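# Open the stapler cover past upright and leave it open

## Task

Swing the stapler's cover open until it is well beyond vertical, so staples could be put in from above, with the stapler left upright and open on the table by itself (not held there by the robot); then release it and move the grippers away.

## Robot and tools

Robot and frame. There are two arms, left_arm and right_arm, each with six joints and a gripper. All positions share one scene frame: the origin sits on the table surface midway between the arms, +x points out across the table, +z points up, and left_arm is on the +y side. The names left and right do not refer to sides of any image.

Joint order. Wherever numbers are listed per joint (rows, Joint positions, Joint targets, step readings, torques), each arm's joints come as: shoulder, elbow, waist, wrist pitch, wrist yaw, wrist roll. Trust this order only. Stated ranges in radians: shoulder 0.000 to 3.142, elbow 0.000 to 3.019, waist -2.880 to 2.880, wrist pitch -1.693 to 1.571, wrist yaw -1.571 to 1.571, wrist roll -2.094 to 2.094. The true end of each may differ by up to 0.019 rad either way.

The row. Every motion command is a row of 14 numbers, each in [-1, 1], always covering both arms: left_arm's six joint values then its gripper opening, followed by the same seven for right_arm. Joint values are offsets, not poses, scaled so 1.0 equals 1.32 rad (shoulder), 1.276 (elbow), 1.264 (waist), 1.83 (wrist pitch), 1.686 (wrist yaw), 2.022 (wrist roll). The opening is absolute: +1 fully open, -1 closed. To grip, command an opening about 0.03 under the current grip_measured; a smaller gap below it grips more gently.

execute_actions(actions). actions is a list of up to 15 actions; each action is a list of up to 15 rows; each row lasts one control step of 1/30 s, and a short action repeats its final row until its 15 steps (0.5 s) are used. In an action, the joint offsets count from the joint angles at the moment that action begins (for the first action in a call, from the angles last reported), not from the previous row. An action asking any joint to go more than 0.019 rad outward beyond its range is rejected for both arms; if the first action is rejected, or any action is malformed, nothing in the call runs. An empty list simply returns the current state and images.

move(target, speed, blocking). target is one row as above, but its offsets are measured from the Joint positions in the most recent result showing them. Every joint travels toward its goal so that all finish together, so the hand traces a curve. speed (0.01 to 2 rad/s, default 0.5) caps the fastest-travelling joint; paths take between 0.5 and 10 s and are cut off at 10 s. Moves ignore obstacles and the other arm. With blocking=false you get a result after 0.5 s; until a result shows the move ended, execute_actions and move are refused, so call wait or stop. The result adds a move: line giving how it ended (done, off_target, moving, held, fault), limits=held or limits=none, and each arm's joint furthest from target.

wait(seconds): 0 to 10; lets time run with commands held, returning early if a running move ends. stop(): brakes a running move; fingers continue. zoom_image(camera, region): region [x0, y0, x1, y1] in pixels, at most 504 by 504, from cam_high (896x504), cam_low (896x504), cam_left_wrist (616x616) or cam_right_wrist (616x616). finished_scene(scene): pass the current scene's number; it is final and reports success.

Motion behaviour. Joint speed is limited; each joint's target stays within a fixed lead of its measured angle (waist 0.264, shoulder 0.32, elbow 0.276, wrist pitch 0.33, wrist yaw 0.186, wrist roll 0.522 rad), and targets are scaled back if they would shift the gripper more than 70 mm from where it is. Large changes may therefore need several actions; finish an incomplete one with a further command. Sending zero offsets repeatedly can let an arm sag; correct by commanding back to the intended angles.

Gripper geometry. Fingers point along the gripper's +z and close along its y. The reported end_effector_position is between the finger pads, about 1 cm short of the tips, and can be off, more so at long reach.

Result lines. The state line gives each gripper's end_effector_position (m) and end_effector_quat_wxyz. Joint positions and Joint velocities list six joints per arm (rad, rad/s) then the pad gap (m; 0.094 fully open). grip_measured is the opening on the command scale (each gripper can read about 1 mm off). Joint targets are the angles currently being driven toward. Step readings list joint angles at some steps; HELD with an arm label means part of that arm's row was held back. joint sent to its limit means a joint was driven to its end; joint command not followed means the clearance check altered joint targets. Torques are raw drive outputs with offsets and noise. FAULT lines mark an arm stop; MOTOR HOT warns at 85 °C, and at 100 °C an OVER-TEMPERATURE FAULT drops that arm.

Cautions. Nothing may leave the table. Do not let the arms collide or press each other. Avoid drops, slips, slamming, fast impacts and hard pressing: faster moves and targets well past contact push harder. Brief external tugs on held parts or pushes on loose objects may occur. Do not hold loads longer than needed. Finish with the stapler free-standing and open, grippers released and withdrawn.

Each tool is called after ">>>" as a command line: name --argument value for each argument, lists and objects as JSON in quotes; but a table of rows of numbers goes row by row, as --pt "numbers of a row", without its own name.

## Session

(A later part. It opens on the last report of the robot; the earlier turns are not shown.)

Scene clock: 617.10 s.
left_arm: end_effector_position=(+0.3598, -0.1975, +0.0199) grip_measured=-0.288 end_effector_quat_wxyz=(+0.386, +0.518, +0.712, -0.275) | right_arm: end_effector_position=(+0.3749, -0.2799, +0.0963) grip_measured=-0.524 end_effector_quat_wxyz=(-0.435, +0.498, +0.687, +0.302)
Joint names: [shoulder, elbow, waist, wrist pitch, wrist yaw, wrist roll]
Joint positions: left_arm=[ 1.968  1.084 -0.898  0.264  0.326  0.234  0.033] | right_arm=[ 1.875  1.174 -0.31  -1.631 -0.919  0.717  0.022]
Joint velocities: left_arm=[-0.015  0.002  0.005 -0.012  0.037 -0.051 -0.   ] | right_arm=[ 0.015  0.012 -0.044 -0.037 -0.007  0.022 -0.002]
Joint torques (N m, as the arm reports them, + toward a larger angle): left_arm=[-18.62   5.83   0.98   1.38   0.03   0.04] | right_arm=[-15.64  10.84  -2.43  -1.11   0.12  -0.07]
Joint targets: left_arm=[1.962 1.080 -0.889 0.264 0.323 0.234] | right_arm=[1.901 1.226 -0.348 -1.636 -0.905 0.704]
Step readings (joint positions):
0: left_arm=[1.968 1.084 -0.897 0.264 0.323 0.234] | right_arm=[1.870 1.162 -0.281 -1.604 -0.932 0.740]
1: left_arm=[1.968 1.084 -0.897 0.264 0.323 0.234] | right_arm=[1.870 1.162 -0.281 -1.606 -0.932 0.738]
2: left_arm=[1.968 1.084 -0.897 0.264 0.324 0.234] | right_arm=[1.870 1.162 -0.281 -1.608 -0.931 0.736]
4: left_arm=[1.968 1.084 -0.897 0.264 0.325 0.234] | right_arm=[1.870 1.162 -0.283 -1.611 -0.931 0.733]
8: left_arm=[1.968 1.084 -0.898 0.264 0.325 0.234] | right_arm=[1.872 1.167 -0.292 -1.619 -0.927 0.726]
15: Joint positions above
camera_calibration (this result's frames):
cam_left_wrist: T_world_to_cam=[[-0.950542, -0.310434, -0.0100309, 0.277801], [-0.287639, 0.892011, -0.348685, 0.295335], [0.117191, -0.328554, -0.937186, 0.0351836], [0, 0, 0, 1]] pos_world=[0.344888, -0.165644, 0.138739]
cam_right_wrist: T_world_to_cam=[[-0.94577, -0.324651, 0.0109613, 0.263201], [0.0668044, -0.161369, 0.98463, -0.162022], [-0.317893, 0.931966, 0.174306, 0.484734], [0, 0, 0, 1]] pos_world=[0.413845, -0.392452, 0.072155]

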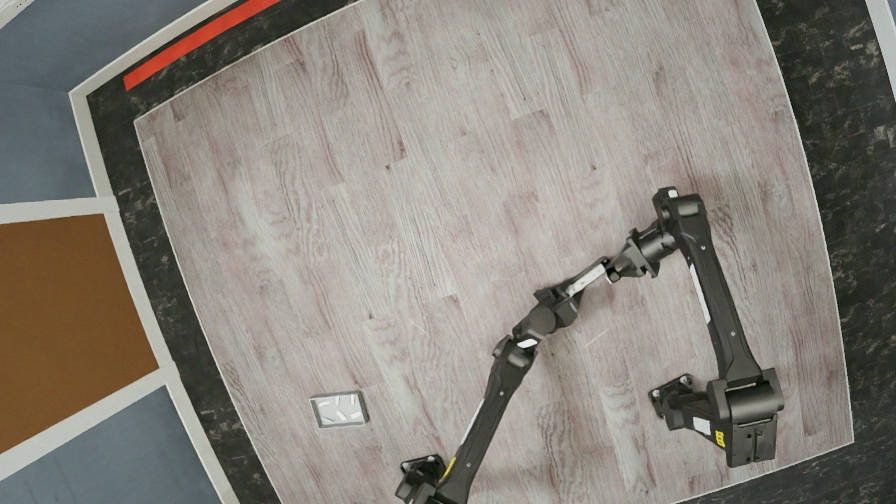

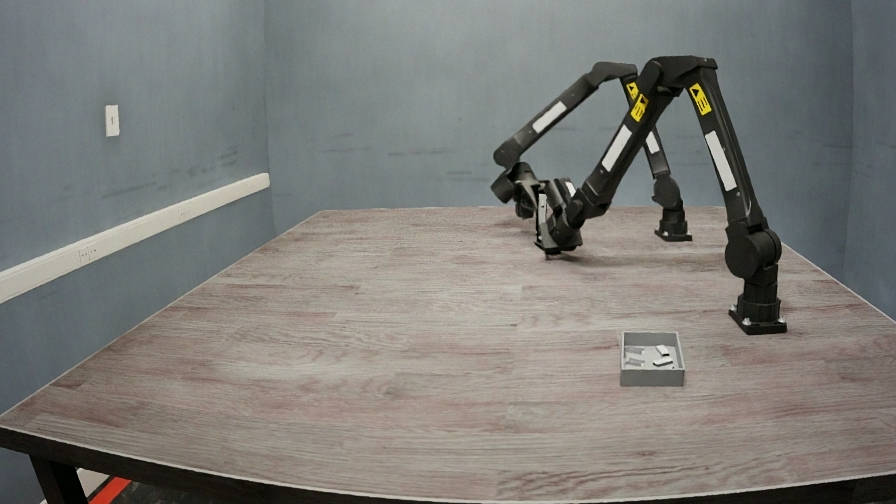

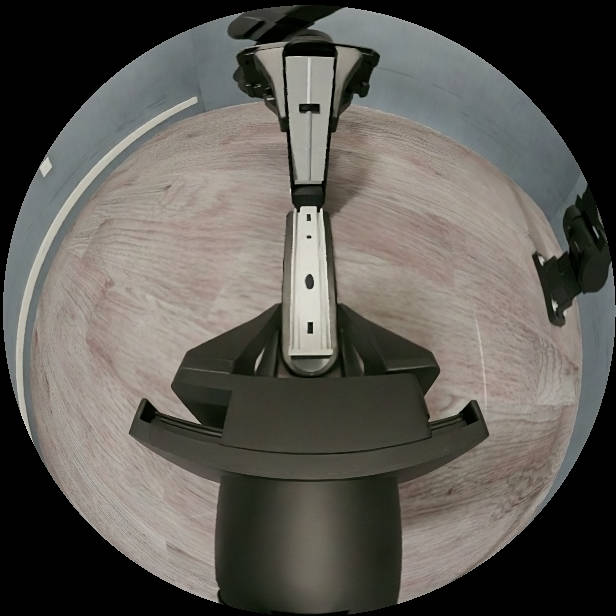

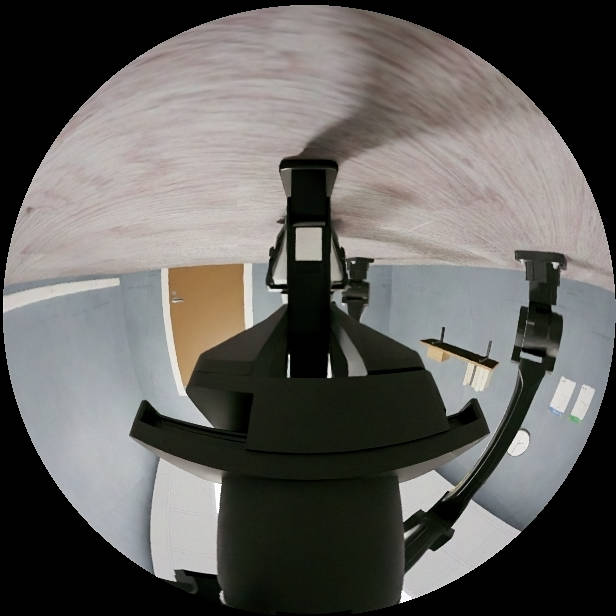

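>>> wait --seconds 0

Scene clock: 618.50 s.
left_arm: end_effector_position=(+0.3598, -0.1975, +0.0199) grip_measured=-0.288 end_effector_quat_wxyz=(+0.386, +0.518, +0.712, -0.275) | right_arm: end_effector_position=(+0.3750, -0.2803, +0.0963) grip_measured=-0.524 end_effector_quat_wxyz=(-0.434, +0.498, +0.687, +0.303)
Joint names: [shoulder, elbow, waist, wrist pitch, wrist yaw, wrist roll]
Joint positions: left_arm=[ 1.968  1.084 -0.898  0.264  0.326  0.234  0.033] | right_arm=[ 1.875  1.175 -0.312 -1.631 -0.919  0.715  0.022]
Joint velocities: left_arm=[ 0.015 -0.007  0.005 -0.007 -0.051 -0.022  0.   ] | right_arm=[ 0.005 -0.007 -0.005 -0.022 -0.007  0.007 -0.001]
Joint torques (N m, as the arm reports them, + toward a larger angle): left_arm=[-18.65   5.84   1.12   1.41   0.01   0.07] | right_arm=[-15.72  10.88  -2.36  -1.12   0.12  -0.08]
Joint targets: left_arm=[1.962 1.080 -0.889 0.264 0.323 0.234] | right_arm=[1.901 1.227 -0.348 -1.636 -0.905 0.704]
camera_calibration (this result's frames):
cam_left_wrist: T_world_to_cam=[[-0.950542, -0.310434, -0.0100309, 0.277801], [-0.287639, 0.892011, -0.348685, 0.295335], [0.117191, -0.328554, -0.937186, 0.0351836], [0, 0, 0, 1]] pos_world=[0.344888, -0.165644, 0.138739]
cam_right_wrist: T_world_to_cam=[[-0.94593, -0.324209, 0.0102675, 0.263423], [0.066196, -0.161956, 0.984575, -0.162059], [-0.317545, 0.932019, 0.174661, 0.485034], [0, 0, 0, 1]] pos_world=[0.413928, -0.392903, 0.0721384]

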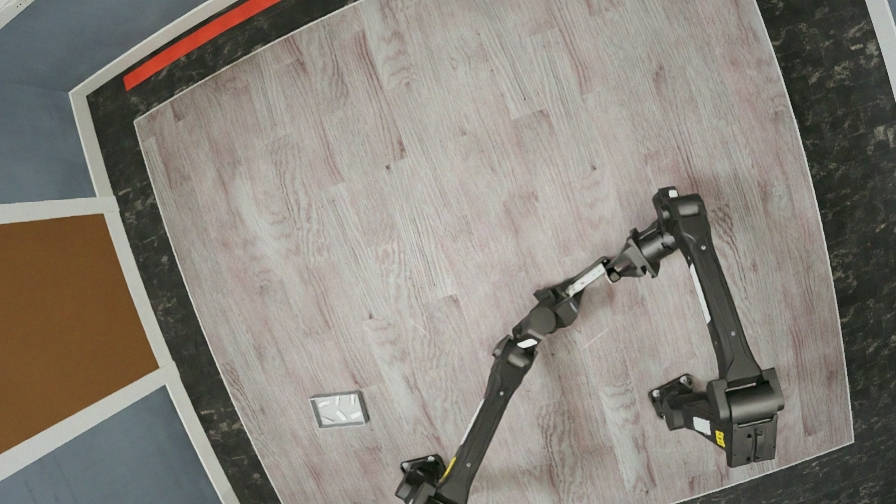

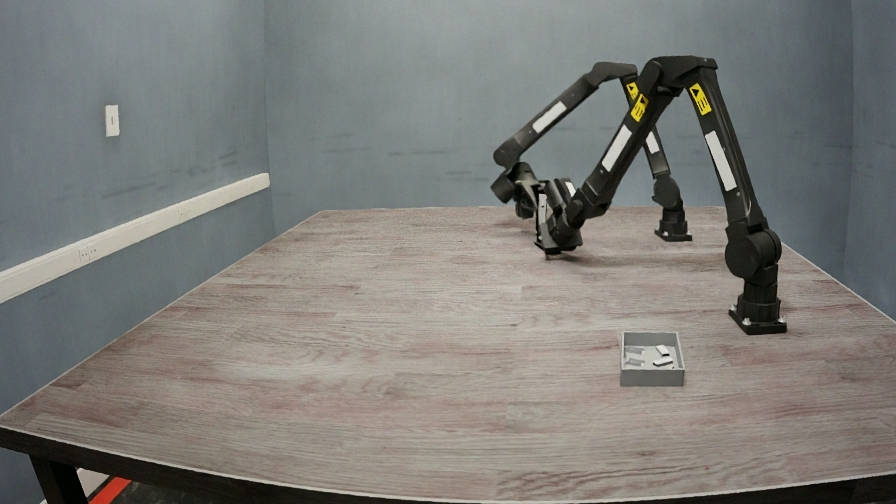

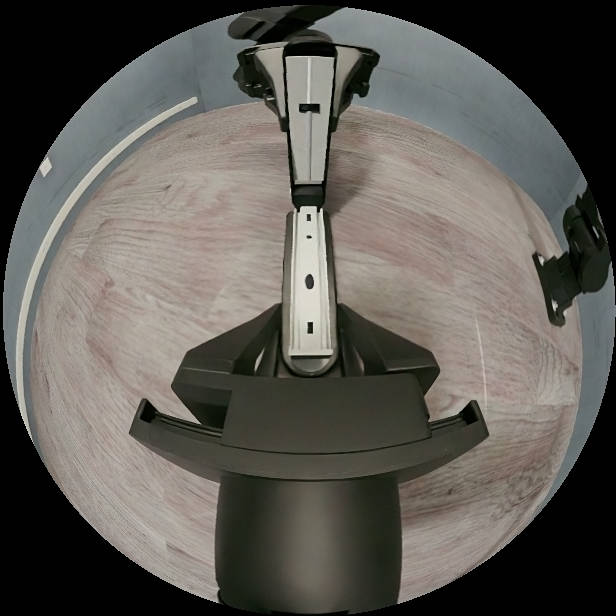

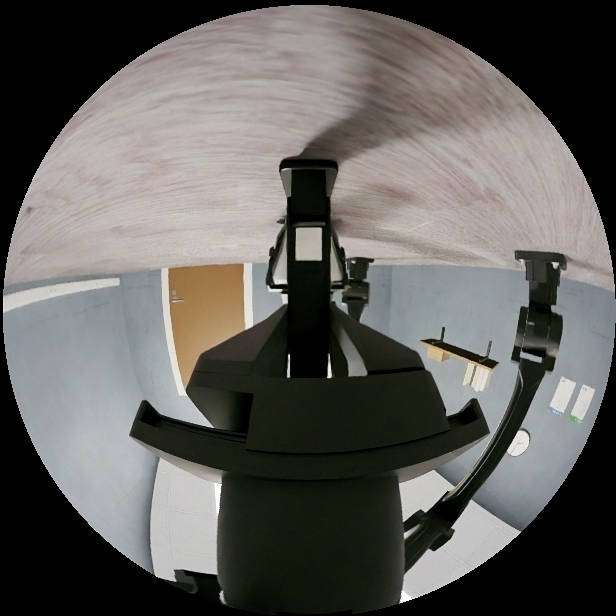

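>>> execute_actions --actions '[]'

Scene clock: 628.83 s.
left_arm: end_effector_position=(+0.3598, -0.1975, +0.0199) grip_measured=-0.288 end_effector_quat_wxyz=(+0.386, +0.518, +0.712, -0.275) | right_arm: end_effector_position=(+0.3750, -0.2803, +0.0963) grip_measured=-0.524 end_effector_quat_wxyz=(-0.434, +0.498, +0.687, +0.303)
Joint names: [shoulder, elbow, waist, wrist pitch, wrist yaw, wrist roll]
Joint positions: left_arm=[ 1.968  1.084 -0.898  0.264  0.326  0.234  0.033] | right_arm=[ 1.875  1.175 -0.312 -1.631 -0.919  0.715  0.022]
Joint velocities: left_arm=[ 0.005 -0.017 -0.015 -0.017 -0.051 -0.066 -0.002] | right_arm=[ 0.005 -0.007 -0.015 -0.012  0.007 -0.022 -0.001]
Joint torques (N m, as the arm reports them, + toward a larger angle): left_arm=[-18.55   5.87   1.26   1.45   0.02   0.07] | right_arm=[-15.77  10.89  -2.3   -1.11   0.12  -0.09]
Joint targets: left_arm=[1.962 1.080 -0.889 0.264 0.323 0.234] | right_arm=[1.901 1.227 -0.348 -1.636 -0.905 0.704]
camera_calibration (this result's frames):
cam_left_wrist: T_world_to_cam=[[-0.950542, -0.310434, -0.0100309, 0.277801], [-0.287639, 0.892011, -0.348685, 0.295335], [0.117191, -0.328554, -0.937186, 0.0351836], [0, 0, 0, 1]] pos_world=[0.344888, -0.165644, 0.138739]
cam_right_wrist: T_world_to_cam=[[-0.94593, -0.324209, 0.0102675, 0.263423], [0.066196, -0.161956, 0.984575, -0.162059], [-0.317545, 0.932019, 0.174661, 0.485034], [0, 0, 0, 1]] pos_world=[0.413928, -0.392903, 0.0721384]

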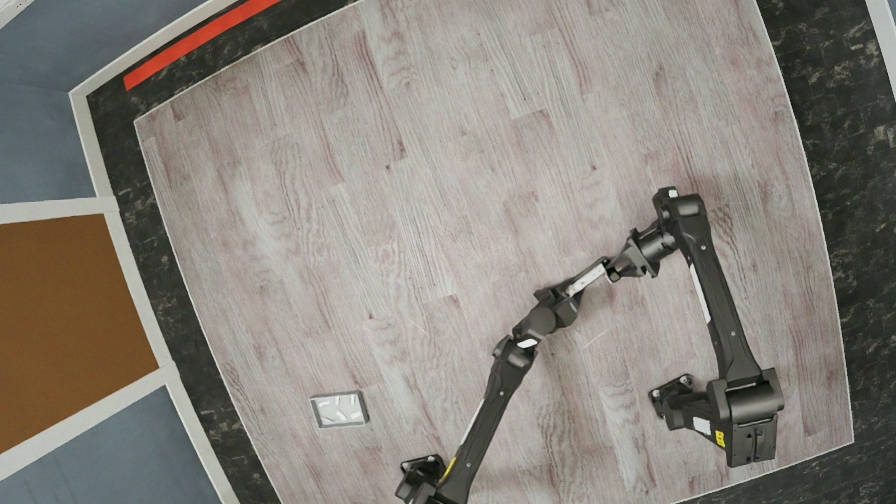

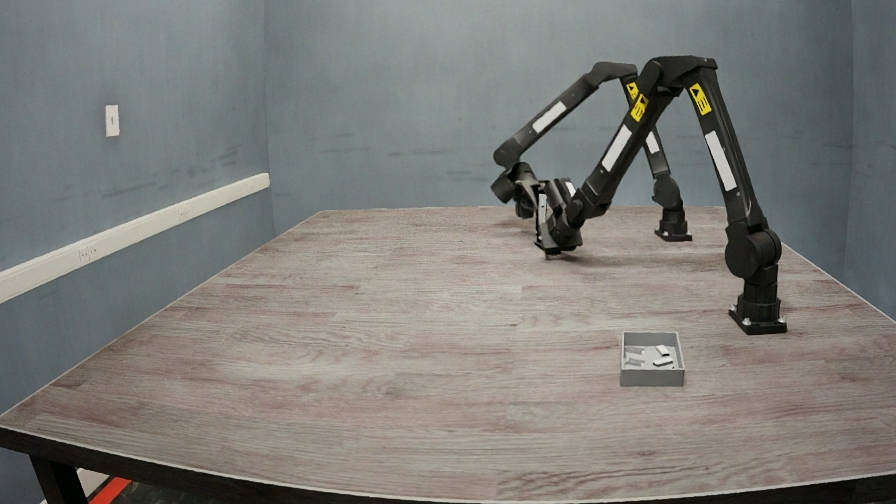

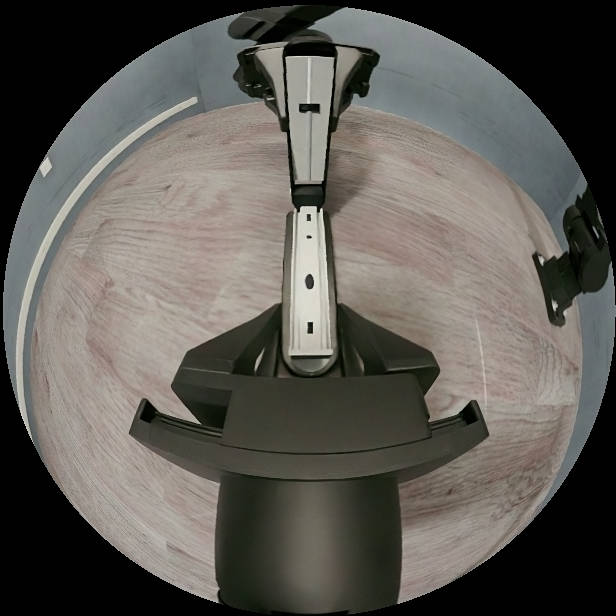

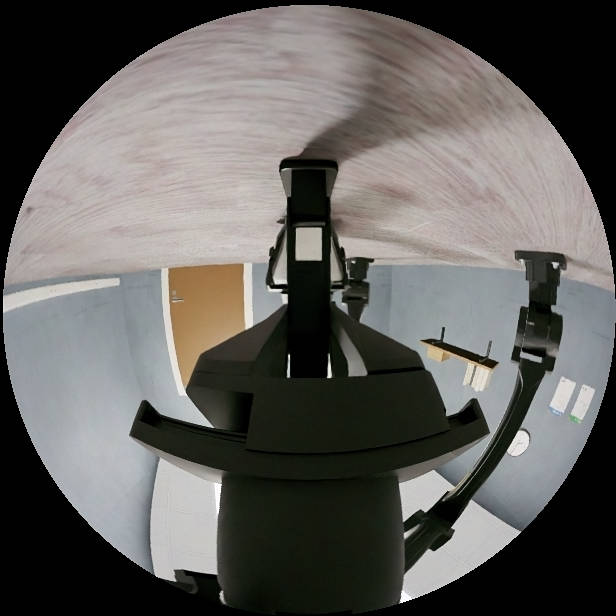

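>>> execute_actions --actions '[[[-0.0045,-0.0025,0.006,0,0,0,-0.34,0.0204,0.0419,-0.0304,-0.0035,0.0087,-0.0064,-0.535], [-0.0045,-0.0025,0.006,0,0,0,-0.34,0.0211,0.0430,-0.0322,-0.0044,0.0092,-0.0075,-0.535], [-0.0045,-0.0025,0.006,0,0,0,-0.34,0.0217,0.0441,-0.0341,-0.0052,0.0096,-0.0085,-0.535], [-0.0045,-0.0025,0.006,0,0,0,-0.34,0.0224,0.0451,-0.0360,-0.0061,0.0101,-0.0095,-0.535], [-0.0045,-0.0025,0.006,0,0,0,-0.34,0.0231,0.0462,-0.0378,-0.0069,0.0105,-0.0106,-0.535], [-0.0045,-0.0025,0.006,0,0,0,-0.34,0.0238,0.0473,-0.0397,-0.0078,0.0110,-0.0116,-0.535], [-0.0045,-0.0025,0.006,0,0,0,-0.34,0.0244,0.0484,-0.0416,-0.0086,0.0114,-0.0126,-0.535], [-0.0045,-0.0025,0.006,0,0,0,-0.34,0.0251,0.0495,-0.0434,-0.0094,0.0118,-0.0137,-0.535], [-0.0045,-0.0025,0.006,0,0,0,-0.34,0.0258,0.0506,-0.0453,-0.0103,0.0123,-0.0147,-0.535], [-0.0045,-0.0025,0.006,0,0,0,-0.34,0.0265,0.0516,-0.0472,-0.0111,0.0127,-0.0157,-0.535], [-0.0045,-0.0025,0.006,0,0,0,-0.34,0.0271,0.0527,-0.0490,-0.0120,0.0132,-0.0168,-0.535], [-0.0045,-0.0025,0.006,0,0,0,-0.34,0.0278,0.0538,-0.0509,-0.0128,0.0136,-0.0178,-0.535]]]'

Scene clock: 647.80 s.
left_arm: end_effector_position=(+0.3593, -0.1977, +0.0200) grip_measured=-0.288 end_effector_quat_wxyz=(+0.385, +0.519, +0.711, -0.276) | right_arm: end_effector_position=(+0.3780, -0.2917, +0.0961) grip_measured=-0.524 end_effector_quat_wxyz=(-0.434, +0.501, +0.684, +0.305)
Joint names: [shoulder, elbow, waist, wrist pitch, wrist yaw, wrist roll]
Joint positions: left_arm=[ 1.968  1.084 -0.898  0.264  0.329  0.236  0.033] | right_arm=[ 1.886  1.189 -0.338 -1.651 -0.908  0.694  0.022]
Joint velocities: left_arm=[-0.005  0.002  0.005 -0.007  0.022 -0.037 -0.002] | right_arm=[-0.005  0.007 -0.044 -0.022  0.007 -0.051  0.001]
Joint torques (N m, as the arm reports them, + toward a larger angle): left_arm=[-18.63   5.86   1.3    1.44   0.01   0.03] | right_arm=[-15.92  11.02  -2.08  -1.11   0.02  -0.06]
Joint targets: left_arm=[1.962 1.080 -0.890 0.264 0.326 0.234] | right_arm=[1.912 1.243 -0.376 -1.655 -0.896 0.679]
Step readings (joint positions):
0: left_arm=[1.968 1.084 -0.898 0.264 0.326 0.234] | right_arm=[1.875 1.175 -0.312 -1.631 -0.919 0.715]
1: left_arm=[1.968 1.084 -0.898 0.264 0.327 0.234] | right_arm=[1.875 1.175 -0.312 -1.632 -0.919 0.715]
2: left_arm=[1.968 1.084 -0.898 0.264 0.328 0.234] | right_arm=[1.875 1.175 -0.312 -1.633 -0.919 0.715]
4: left_arm=[1.968 1.084 -0.898 0.264 0.328 0.234] | right_arm=[1.877 1.176 -0.313 -1.635 -0.919 0.713]
8: left_arm=[1.968 1.084 -0.898 0.264 0.328 0.234] | right_arm=[1.881 1.181 -0.319 -1.642 -0.915 0.706]
15: Joint positions above
camera_calibration (this result's frames):
cam_left_wrist: T_world_to_cam=[[-0.951534, -0.307374, -0.0101931, 0.278319], [-0.284645, 0.892752, -0.349245, 0.294504], [0.116449, -0.329417, -0.936976, 0.03534], [0, 0, 0, 1]] pos_world=[0.344544, -0.165729, 0.138804]
cam_right_wrist: T_world_to_cam=[[-0.948817, -0.315658, 0.0103012, 0.266159], [0.065109, -0.163583, 0.984379, -0.163928], [-0.309042, 0.934666, 0.175763, 0.494098], [0, 0, 0, 1]] pos_world=[0.415906, -0.404617, 0.0717819]

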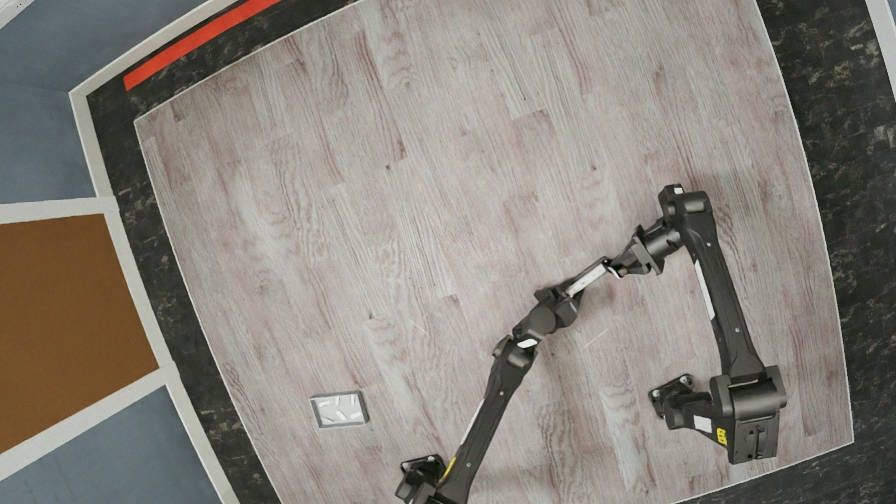

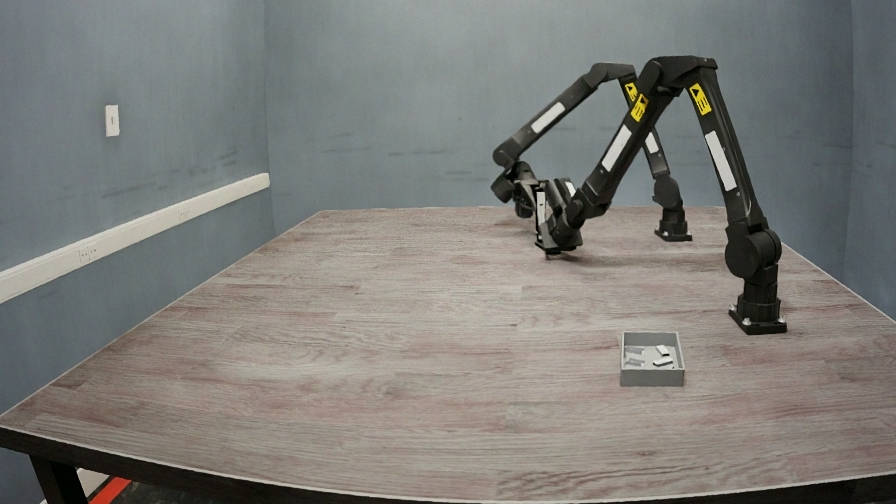

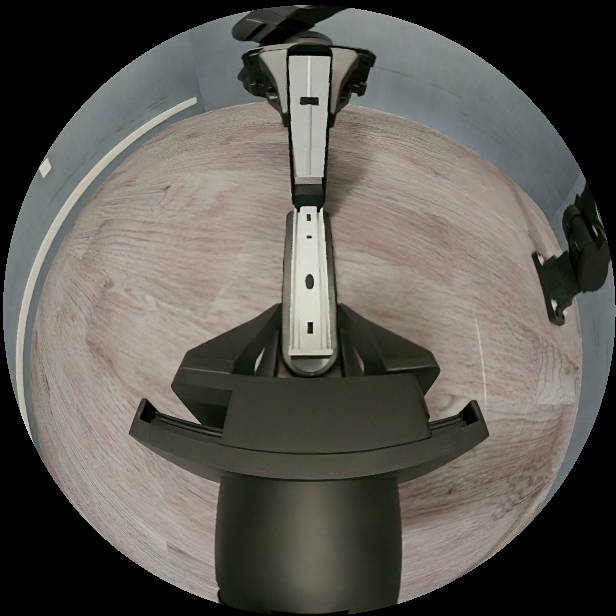

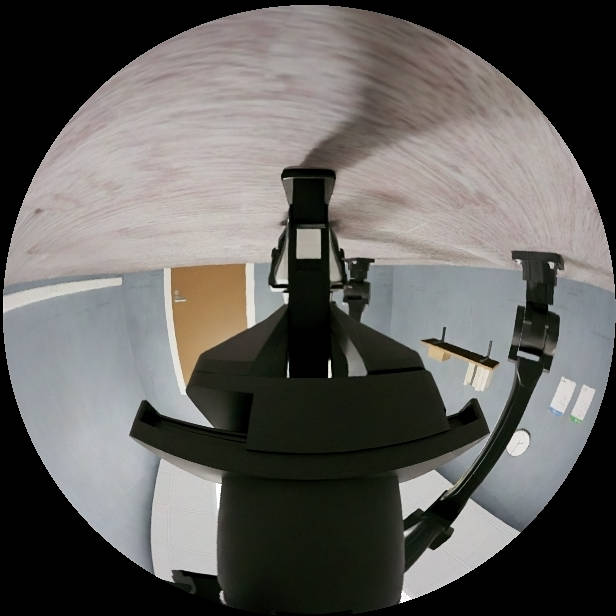

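>>> execute_actions --actions '[[[-0.0045,-0.0025,0.006,0,-0.001,0,-0.34,0.0207,0.0430,-0.0319,-0.0024,0.0074,-0.0079,-0.535], [-0.0045,-0.0025,0.006,0,-0.001,0,-0.34,0.0216,0.0437,-0.0338,-0.0027,0.0076,-0.0083,-0.535], [-0.0045,-0.0025,0.006,0,-0.001,0,-0.34,0.0226,0.0444,-0.0356,-0.0029,0.0079,-0.0088,-0.535], [-0.0045,-0.0025,0.006,0,-0.001,0,-0.34,0.0235,0.0451,-0.0375,-0.0031,0.0082,-0.0092,-0.535], [-0.0045,-0.0025,0.006,0,-0.001,0,-0.34,0.0245,0.0458,-0.0393,-0.0033,0.0084,-0.0097,-0.535], [-0.0045,-0.0025,0.006,0,-0.001,0,-0.34,0.0255,0.0465,-0.0412,-0.0036,0.0087,-0.0102,-0.535], [-0.0045,-0.0025,0.006,0,-0.001,0,-0.34,0.0264,0.0471,-0.0430,-0.0038,0.0090,-0.0106,-0.535], [-0.0045,-0.0025,0.006,0,-0.001,0,-0.34,0.0274,0.0478,-0.0448,-0.0040,0.0092,-0.0111,-0.535], [-0.0045,-0.0025,0.006,0,-0.001,0,-0.34,0.0283,0.0485,-0.0467,-0.0042,0.0095,-0.0115,-0.535], [-0.0045,-0.0025,0.006,0,-0.001,0,-0.34,0.0293,0.0492,-0.0485,-0.0045,0.0098,-0.0120,-0.535], [-0.0045,-0.0025,0.006,0,-0.001,0,-0.34,0.0302,0.0499,-0.0504,-0.0047,0.0100,-0.0124,-0.535], [-0.0045,-0.0025,0.006,0,-0.001,0,-0.34,0.0312,0.0506,-0.0522,-0.0049,0.0103,-0.0129,-0.535]]]'

Scene clock: 657.37 s.
left_arm: end_effector_position=(+0.3592, -0.1978, +0.0200) grip_measured=-0.288 end_effector_quat_wxyz=(+0.386, +0.521, +0.710, -0.276) | right_arm: end_effector_position=(+0.3809, -0.3029, +0.0933) grip_measured=-0.524 end_effector_quat_wxyz=(-0.432, +0.506, +0.680, +0.309)
Joint names: [shoulder, elbow, waist, wrist pitch, wrist yaw, wrist roll]
Joint positions: left_arm=[ 1.968  1.084 -0.898  0.264  0.33   0.24   0.033] | right_arm=[ 1.901  1.199 -0.364 -1.66  -0.901  0.678  0.022]
Joint velocities: left_arm=[-0.005  0.002  0.005  0.007  0.007 -0.022  0.001] | right_arm=[ 0.024 -0.012 -0.044 -0.007 -0.051 -0.022  0.002]
Joint torques (N m, as the arm reports them, + toward a larger angle): left_arm=[-18.37   5.95   1.01   1.45   0.06  -0.02] | right_arm=[-16.16  10.9   -2.57  -1.03   0.02  -0.02]
Joint targets: left_arm=[1.962 1.080 -0.890 0.264 0.327 0.236] | right_arm=[1.928 1.253 -0.403 -1.660 -0.891 0.668]
Step readings (joint positions):
0: left_arm=[1.968 1.084 -0.898 0.264 0.329 0.237] | right_arm=[1.887 1.189 -0.339 -1.652 -0.908 0.692]
1: left_arm=[1.968 1.084 -0.898 0.264 0.329 0.237] | right_arm=[1.887 1.189 -0.339 -1.652 -0.908 0.691]
2: left_arm=[1.968 1.084 -0.898 0.264 0.329 0.237] | right_arm=[1.887 1.189 -0.339 -1.652 -0.908 0.691]
4: left_arm=[1.968 1.084 -0.898 0.264 0.329 0.237] | right_arm=[1.888 1.189 -0.340 -1.654 -0.908 0.690]
8: left_arm=[1.968 1.084 -0.898 0.264 0.330 0.237] | right_arm=[1.893 1.193 -0.345 -1.658 -0.906 0.686]
15: Joint positions above
camera_calibration (this result's frames):
cam_left_wrist: T_world_to_cam=[[-0.952396, -0.304575, -0.0132882, 0.279117], [-0.280981, 0.893861, -0.349374, 0.293435], [0.118288, -0.329008, -0.936889, 0.0347767], [0, 0, 0, 1]] pos_world=[0.344165, -0.165836, 0.138809]
cam_right_wrist: T_world_to_cam=[[-0.953284, -0.301923, 0.0095991, 0.271327], [0.0626872, -0.166642, 0.984023, -0.163138], [-0.2955, 0.938655, 0.177783, 0.501868], [0, 0, 0, 1]] pos_world=[0.41718, -0.416347, 0.0687028]

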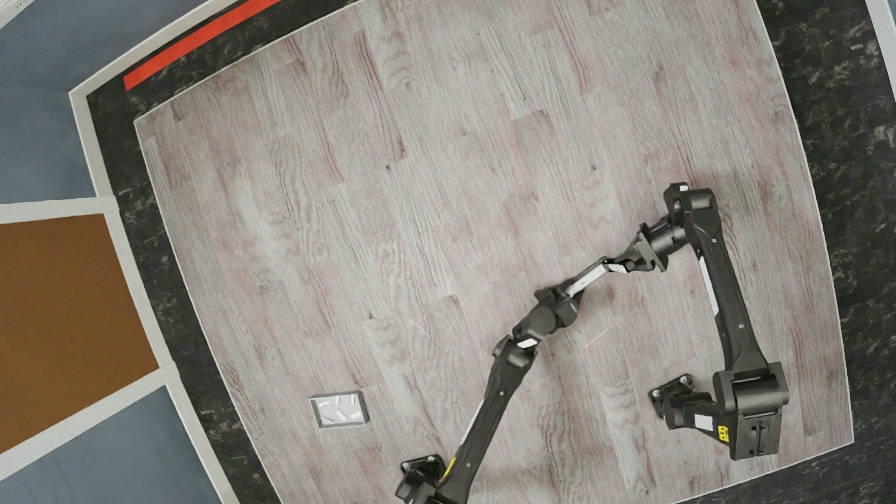

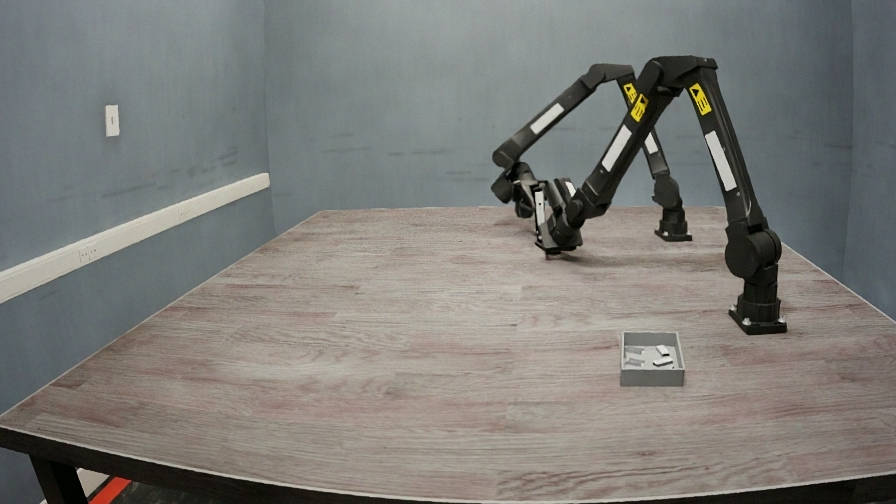

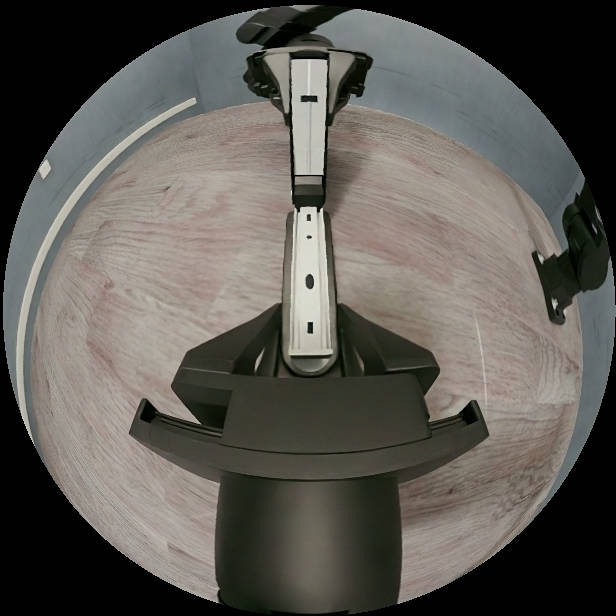

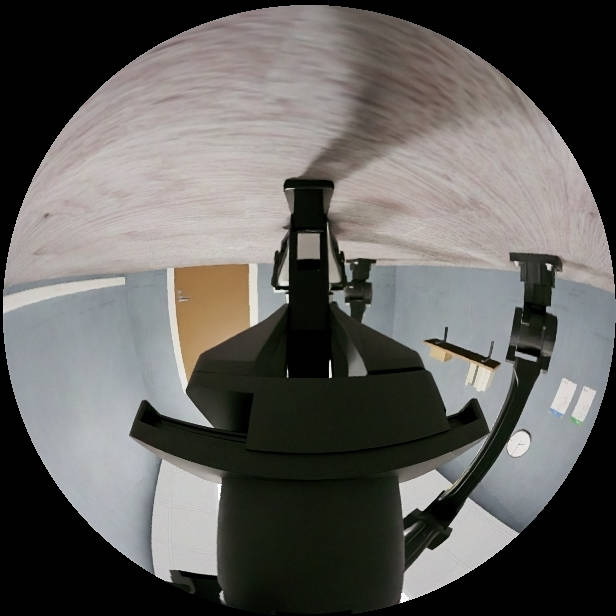

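>>> execute_actions --actions '[[[-0.0045,-0.0025,0.006,0,-0.001,-0.002,-0.34,0.0218,0.0433,-0.0324,-0.0005,0.0065,-0.0058,-0.535], [-0.0045,-0.0025,0.006,0,-0.001,-0.002,-0.34,0.0231,0.0442,-0.0339,-0.0010,0.0070,-0.0067,-0.535], [-0.0045,-0.0025,0.006,0,-0.001,-0.002,-0.34,0.0244,0.0452,-0.0354,-0.0015,0.0076,-0.0076,-0.535], [-0.0045,-0.0025,0.006,0,-0.001,-0.002,-0.34,0.0257,0.0461,-0.0368,-0.0020,0.0081,-0.0085,-0.535], [-0.0045,-0.0025,0.006,0,-0.001,-0.002,-0.34,0.0270,0.0471,-0.0383,-0.0025,0.0087,-0.0094,-0.535], [-0.0045,-0.0025,0.006,0,-0.001,-0.002,-0.34,0.0283,0.0481,-0.0398,-0.0031,0.0093,-0.0104,-0.535], [-0.0045,-0.0025,0.006,0,-0.001,-0.002,-0.34,0.0296,0.0490,-0.0413,-0.0036,0.0098,-0.0113,-0.535], [-0.0045,-0.0025,0.006,0,-0.001,-0.002,-0.34,0.0309,0.0500,-0.0428,-0.0041,0.0104,-0.0122,-0.535], [-0.0045,-0.0025,0.006,0,-0.001,-0.002,-0.34,0.0322,0.0509,-0.0443,-0.0046,0.0109,-0.0131,-0.535], [-0.0045,-0.0025,0.006,0,-0.001,-0.002,-0.34,0.0335,0.0519,-0.0457,-0.0051,0.0115,-0.0140,-0.535], [-0.0045,-0.0025,0.006,0,-0.001,-0.002,-0.34,0.0348,0.0528,-0.0472,-0.0056,0.0120,-0.0149,-0.535], [-0.0045,-0.0025,0.006,0,-0.001,-0.002,-0.34,0.0361,0.0538,-0.0487,-0.0061,0.0126,-0.0158,-0.535]]]'

Scene clock: 669.07 s.
left_arm: end_effector_position=(+0.3592, -0.1978, +0.0200) grip_measured=-0.288 end_effector_quat_wxyz=(+0.386, +0.522, +0.709, -0.275) | right_arm: end_effector_position=(+0.3839, -0.3124, +0.0892) grip_measured=-0.524 end_effector_quat_wxyz=(-0.432, +0.507, +0.679, +0.310)
Joint names: [shoulder, elbow, waist, wrist pitch, wrist yaw, wrist roll]
Joint positions: left_arm=[ 1.968  1.084 -0.898  0.264  0.33   0.242  0.033] | right_arm=[ 1.92   1.213 -0.384 -1.672 -0.891  0.657  0.022]
Joint velocities: left_arm=[-0.015 -0.012 -0.015  0.002 -0.066 -0.066  0.   ] | right_arm=[ 0.015  0.002 -0.024 -0.002  0.022 -0.022 -0.   ]
Joint torques (N m, as the arm reports them, + toward a larger angle): left_arm=[-18.12   5.87   1.04   1.44   0.08   0.  ] | right_arm=[-16.26  10.91  -2.82  -1.04   0.02  -0.03]
Joint targets: left_arm=[1.962 1.080 -0.890 0.264 0.328 0.236] | right_arm=[1.948 1.268 -0.425 -1.671 -0.880 0.646]
Step readings (joint positions):
0: left_arm=[1.968 1.084 -0.898 0.264 0.330 0.241] | right_arm=[1.901 1.199 -0.365 -1.660 -0.901 0.677]
1: left_arm=[1.968 1.084 -0.898 0.264 0.330 0.241] | right_arm=[1.901 1.199 -0.365 -1.660 -0.901 0.677]
2: left_arm=[1.968 1.084 -0.898 0.264 0.330 0.241] | right_arm=[1.901 1.199 -0.365 -1.660 -0.901 0.676]
4: left_arm=[1.968 1.084 -0.898 0.264 0.330 0.241] | right_arm=[1.903 1.200 -0.366 -1.662 -0.900 0.675]
8: left_arm=[1.968 1.084 -0.898 0.264 0.330 0.241] | right_arm=[1.908 1.205 -0.369 -1.668 -0.897 0.669]
15: Joint positions above
camera_calibration (this result's frames):
cam_left_wrist: T_world_to_cam=[[-0.952693, -0.303568, -0.0148805, 0.279455], [-0.279514, 0.894329, -0.349354, 0.293], [0.119361, -0.328668, -0.936873, 0.0344585], [0, 0, 0, 1]] pos_world=[0.344019, -0.165879, 0.138802]
cam_right_wrist: T_world_to_cam=[[-0.95452, -0.297999, 0.00939312, 0.273067], [0.0625494, -0.169349, 0.983569, -0.161692], [-0.291511, 0.939424, 0.180287, 0.510812], [0, 0, 0, 1]] pos_world=[0.419669, -0.425878, 0.0643778]

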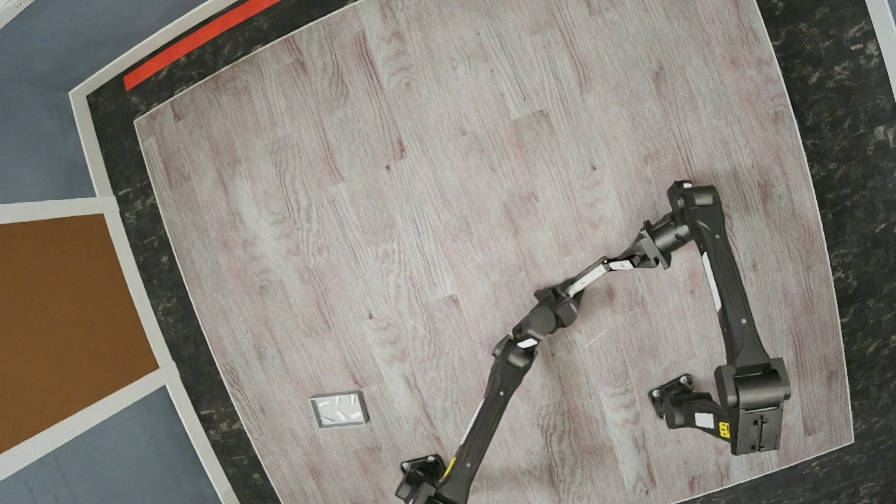

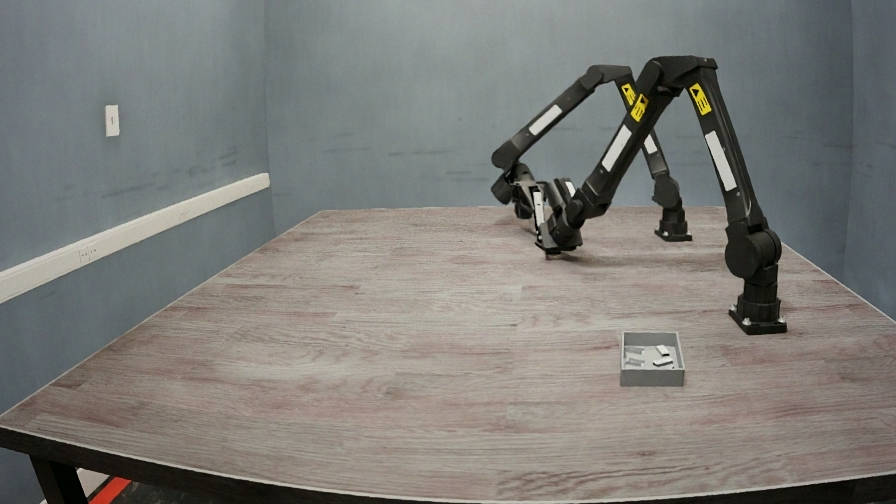

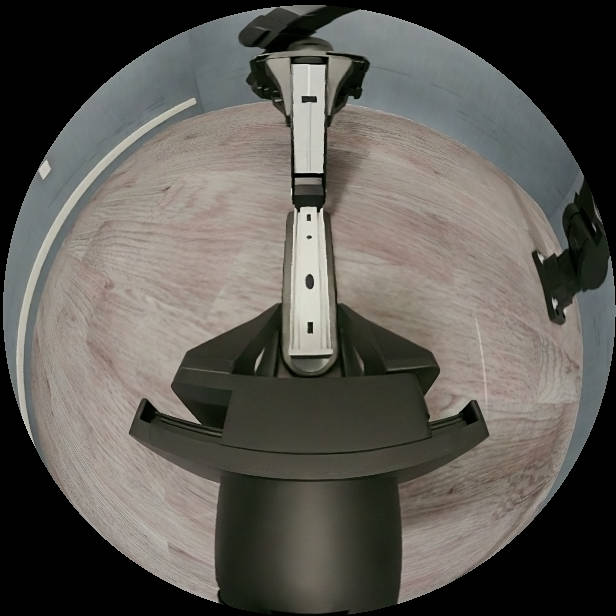

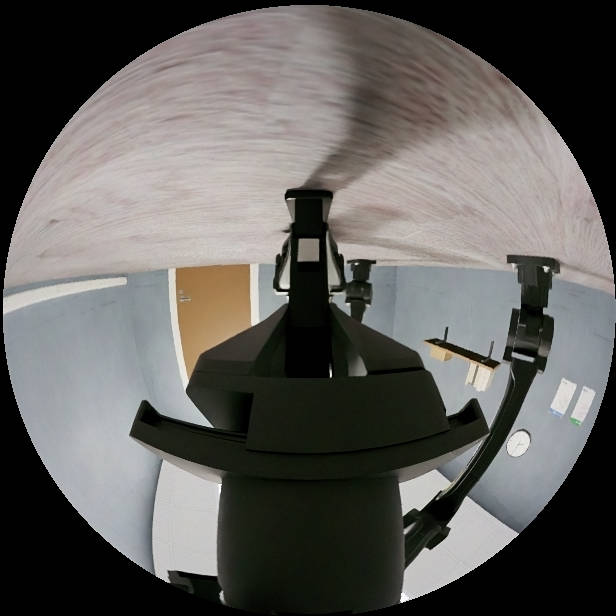

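>>> zoom_image --camera "cam_high" --region '[520, 180, 740, 330]'

>>> zoom_image --camera "cam_low" --region '[470, 140, 620, 270]'

Region (520, 180, 740, 330) of cam_high's 896x504 image, scaled by 2.291, with more detail than that image has; it fills the top 344 rows of this view, and the rest is white.

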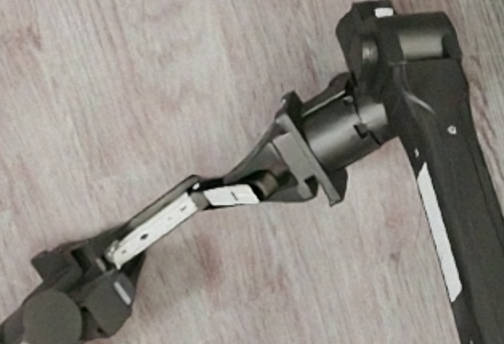

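Region (470, 140, 620, 270) of cam_low's 896x504 image, scaled by 3.360, with more detail than that image has; it fills the top 437 rows of this view, and the rest is white.

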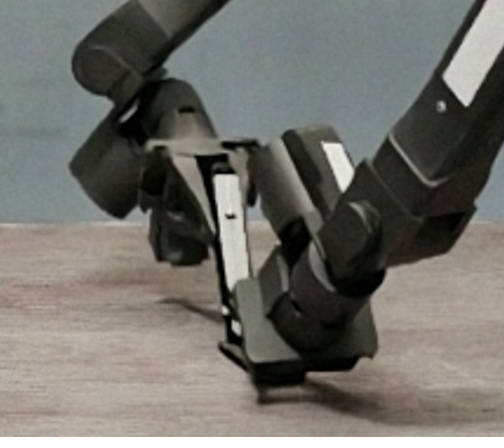

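>>> execute_actions --actions '[[[-0.0045,-0.0025,0.006,0,-0.001,-0.002,-0.34,0.0200,0.0425,-0.0295,0,0.006,-0.005,-0.533], [-0.0045,-0.0025,0.006,0,-0.001,-0.002,-0.34,0.0190,0.0420,-0.0265,0,0.0055,-0.0045,-0.531], [-0.0045,-0.0025,0.005,0,-0.001,-0.002,-0.34,0.0180,0.0415,-0.0235,0,0.005,-0.004,-0.529], [-0.0045,-0.0025,0.005,0,-0.001,-0.002,-0.34,0.0170,0.0410,-0.0205,0,0.0045,-0.0035,-0.527], [-0.0045,-0.0025,0.004,0,-0.001,-0.002,-0.34,0.0160,0.0405,-0.0175,0,0.004,-0.003,-0.525], [-0.0045,-0.0025,0.004,0,-0.001,-0.002,-0.34,0.0150,0.0400,-0.0145,0,0.0035,-0.0025,-0.52], [-0.0045,-0.0025,0.003,0,-0.001,-0.002,-0.34,0.0140,0.0395,-0.0115,0,0.003,-0.002,-0.51], [-0.0045,-0.0025,0.003,0,-0.001,-0.002,-0.34,0.0130,0.0390,-0.0090,0,0.0025,-0.0015,-0.49], [-0.0045,-0.0025,0.003,0,-0.001,-0.002,-0.34,0.0130,0.0390,-0.0090,0,0.002,-0.001,-0.46], [-0.0045,-0.0025,0.003,0,-0.001,-0.002,-0.34,0.0130,0.0390,-0.0090,0,0.002,-0.001,-0.42], [-0.0045,-0.0025,0.003,0,-0.001,-0.002,-0.34,0.0130,0.0390,-0.0090,0,0.002,-0.001,-0.37], [-0.0045,-0.0025,0.003,0,-0.001,-0.002,-0.34,0.0130,0.0390,-0.0090,0,0.002,-0.001,-0.31], [-0.0045,-0.0025,0.003,0,-0.001,-0.002,-0.34,0.0130,0.0390,-0.0090,0,0.002,-0.001,-0.25], [-0.0045,-0.0025,0.003,0,-0.001,-0.002,-0.34,0.0130,0.0390,-0.0090,0,0.002,-0.001,-0.18], [-0.0045,-0.0025,0.003,0,-0.001,-0.002,-0.34,0.0130,0.0390,-0.0090,0,0.002,-0.001,-0.1]]]'

Scene clock: 685.70 s.
left_arm: end_effector_position=(+0.3592, -0.1977, +0.0198) grip_measured=-0.288 end_effector_quat_wxyz=(+0.386, +0.522, +0.709, -0.275) | right_arm: end_effector_position=(+0.3899, -0.3148, +0.0917) grip_measured=-0.143 end_effector_quat_wxyz=(-0.425, +0.505, +0.683, +0.313)
Joint names: [shoulder, elbow, waist, wrist pitch, wrist yaw, wrist roll]
Joint positions: left_arm=[ 1.969  1.084 -0.898  0.264  0.33   0.243  0.033] | right_arm=[ 1.921  1.23  -0.386 -1.672 -0.89   0.656  0.04 ]
Joint velocities: left_arm=[-0.005  0.002 -0.015 -0.007  0.037 -0.037  0.   ] | right_arm=[ 0.005  0.022  0.005  0.002  0.007 -0.022  0.083]
Joint torques (N m, as the arm reports them, + toward a larger angle): left_arm=[-18.4    5.88   0.65   1.46   0.1    0.02] | right_arm=[-17.38   9.03  -0.06  -1.05  -0.38   0.03]
Joint targets: left_arm=[1.962 1.080 -0.894 0.264 0.328 0.238] | right_arm=[1.938 1.263 -0.396 -1.672 -0.888 0.656]
Step readings (joint positions):
0: left_arm=[1.968 1.084 -0.898 0.264 0.330 0.243] | right_arm=[1.921 1.213 -0.385 -1.672 -0.891 0.656]
1: left_arm=[1.968 1.084 -0.898 0.264 0.330 0.243] | right_arm=[1.921 1.213 -0.385 -1.672 -0.891 0.656]
2: left_arm=[1.968 1.084 -0.898 0.264 0.330 0.243] | right_arm=[1.921 1.213 -0.385 -1.672 -0.891 0.656]
4: left_arm=[1.968 1.084 -0.898 0.264 0.330 0.243] | right_arm=[1.921 1.213 -0.385 -1.672 -0.891 0.656]
8: left_arm=[1.968 1.084 -0.898 0.264 0.330 0.243] | right_arm=[1.921 1.215 -0.385 -1.672 -0.890 0.656]
15: Joint positions above
camera_calibration (this result's frames):
cam_left_wrist: T_world_to_cam=[[-0.952874, -0.302959, -0.0156846, 0.279636], [-0.278721, 0.894709, -0.349013, 0.292661], [0.11977, -0.328194, -0.936987, 0.0341912], [0, 0, 0, 1]] pos_world=[0.343933, -0.165907, 0.138565]
cam_right_wrist: T_world_to_cam=[[-0.954661, -0.297648, -0.00531638, 0.279599], [0.0460961, -0.165442, 0.985142, -0.157398], [-0.294105, 0.940231, 0.171661, 0.516464], [0, 0, 0, 1]] pos_world=[0.426073, -0.428414, 0.067889]

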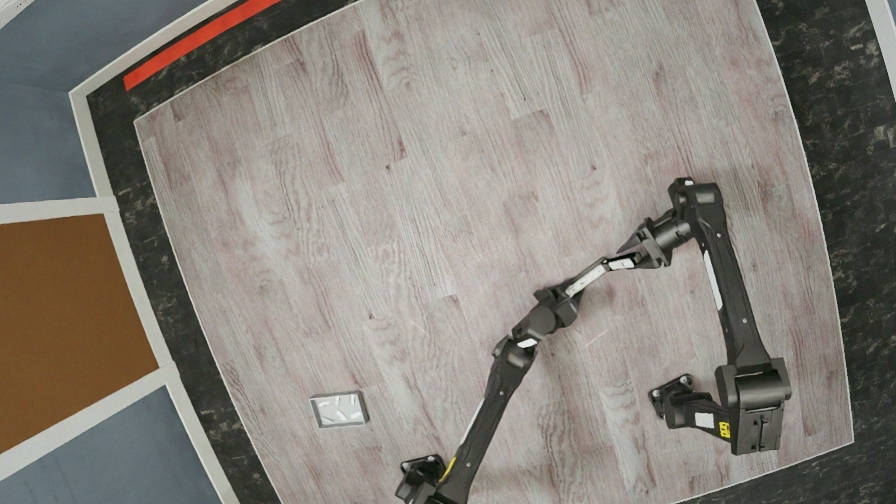

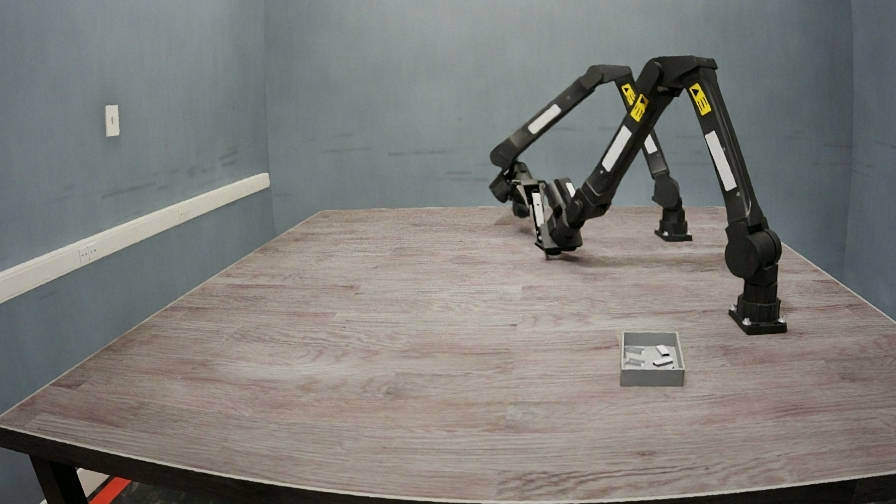

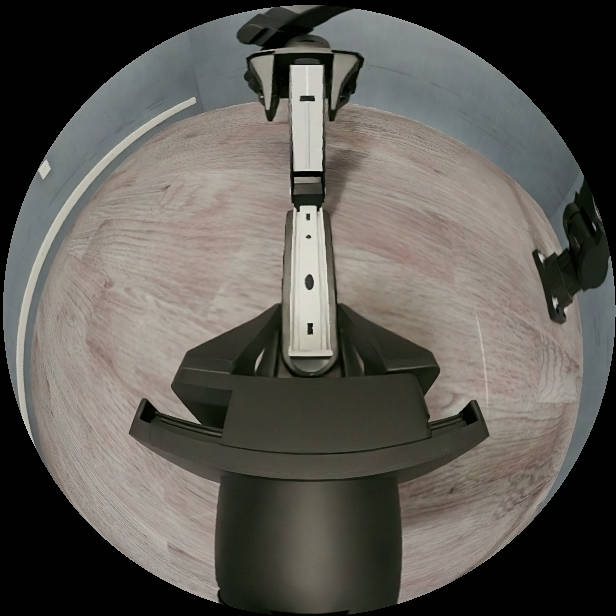

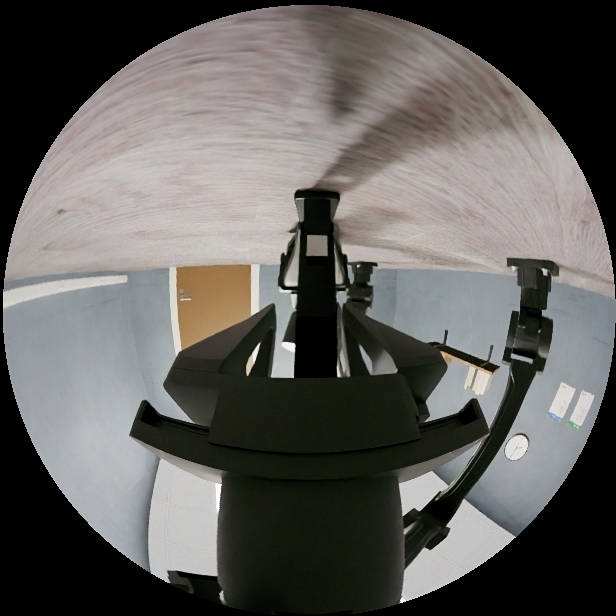

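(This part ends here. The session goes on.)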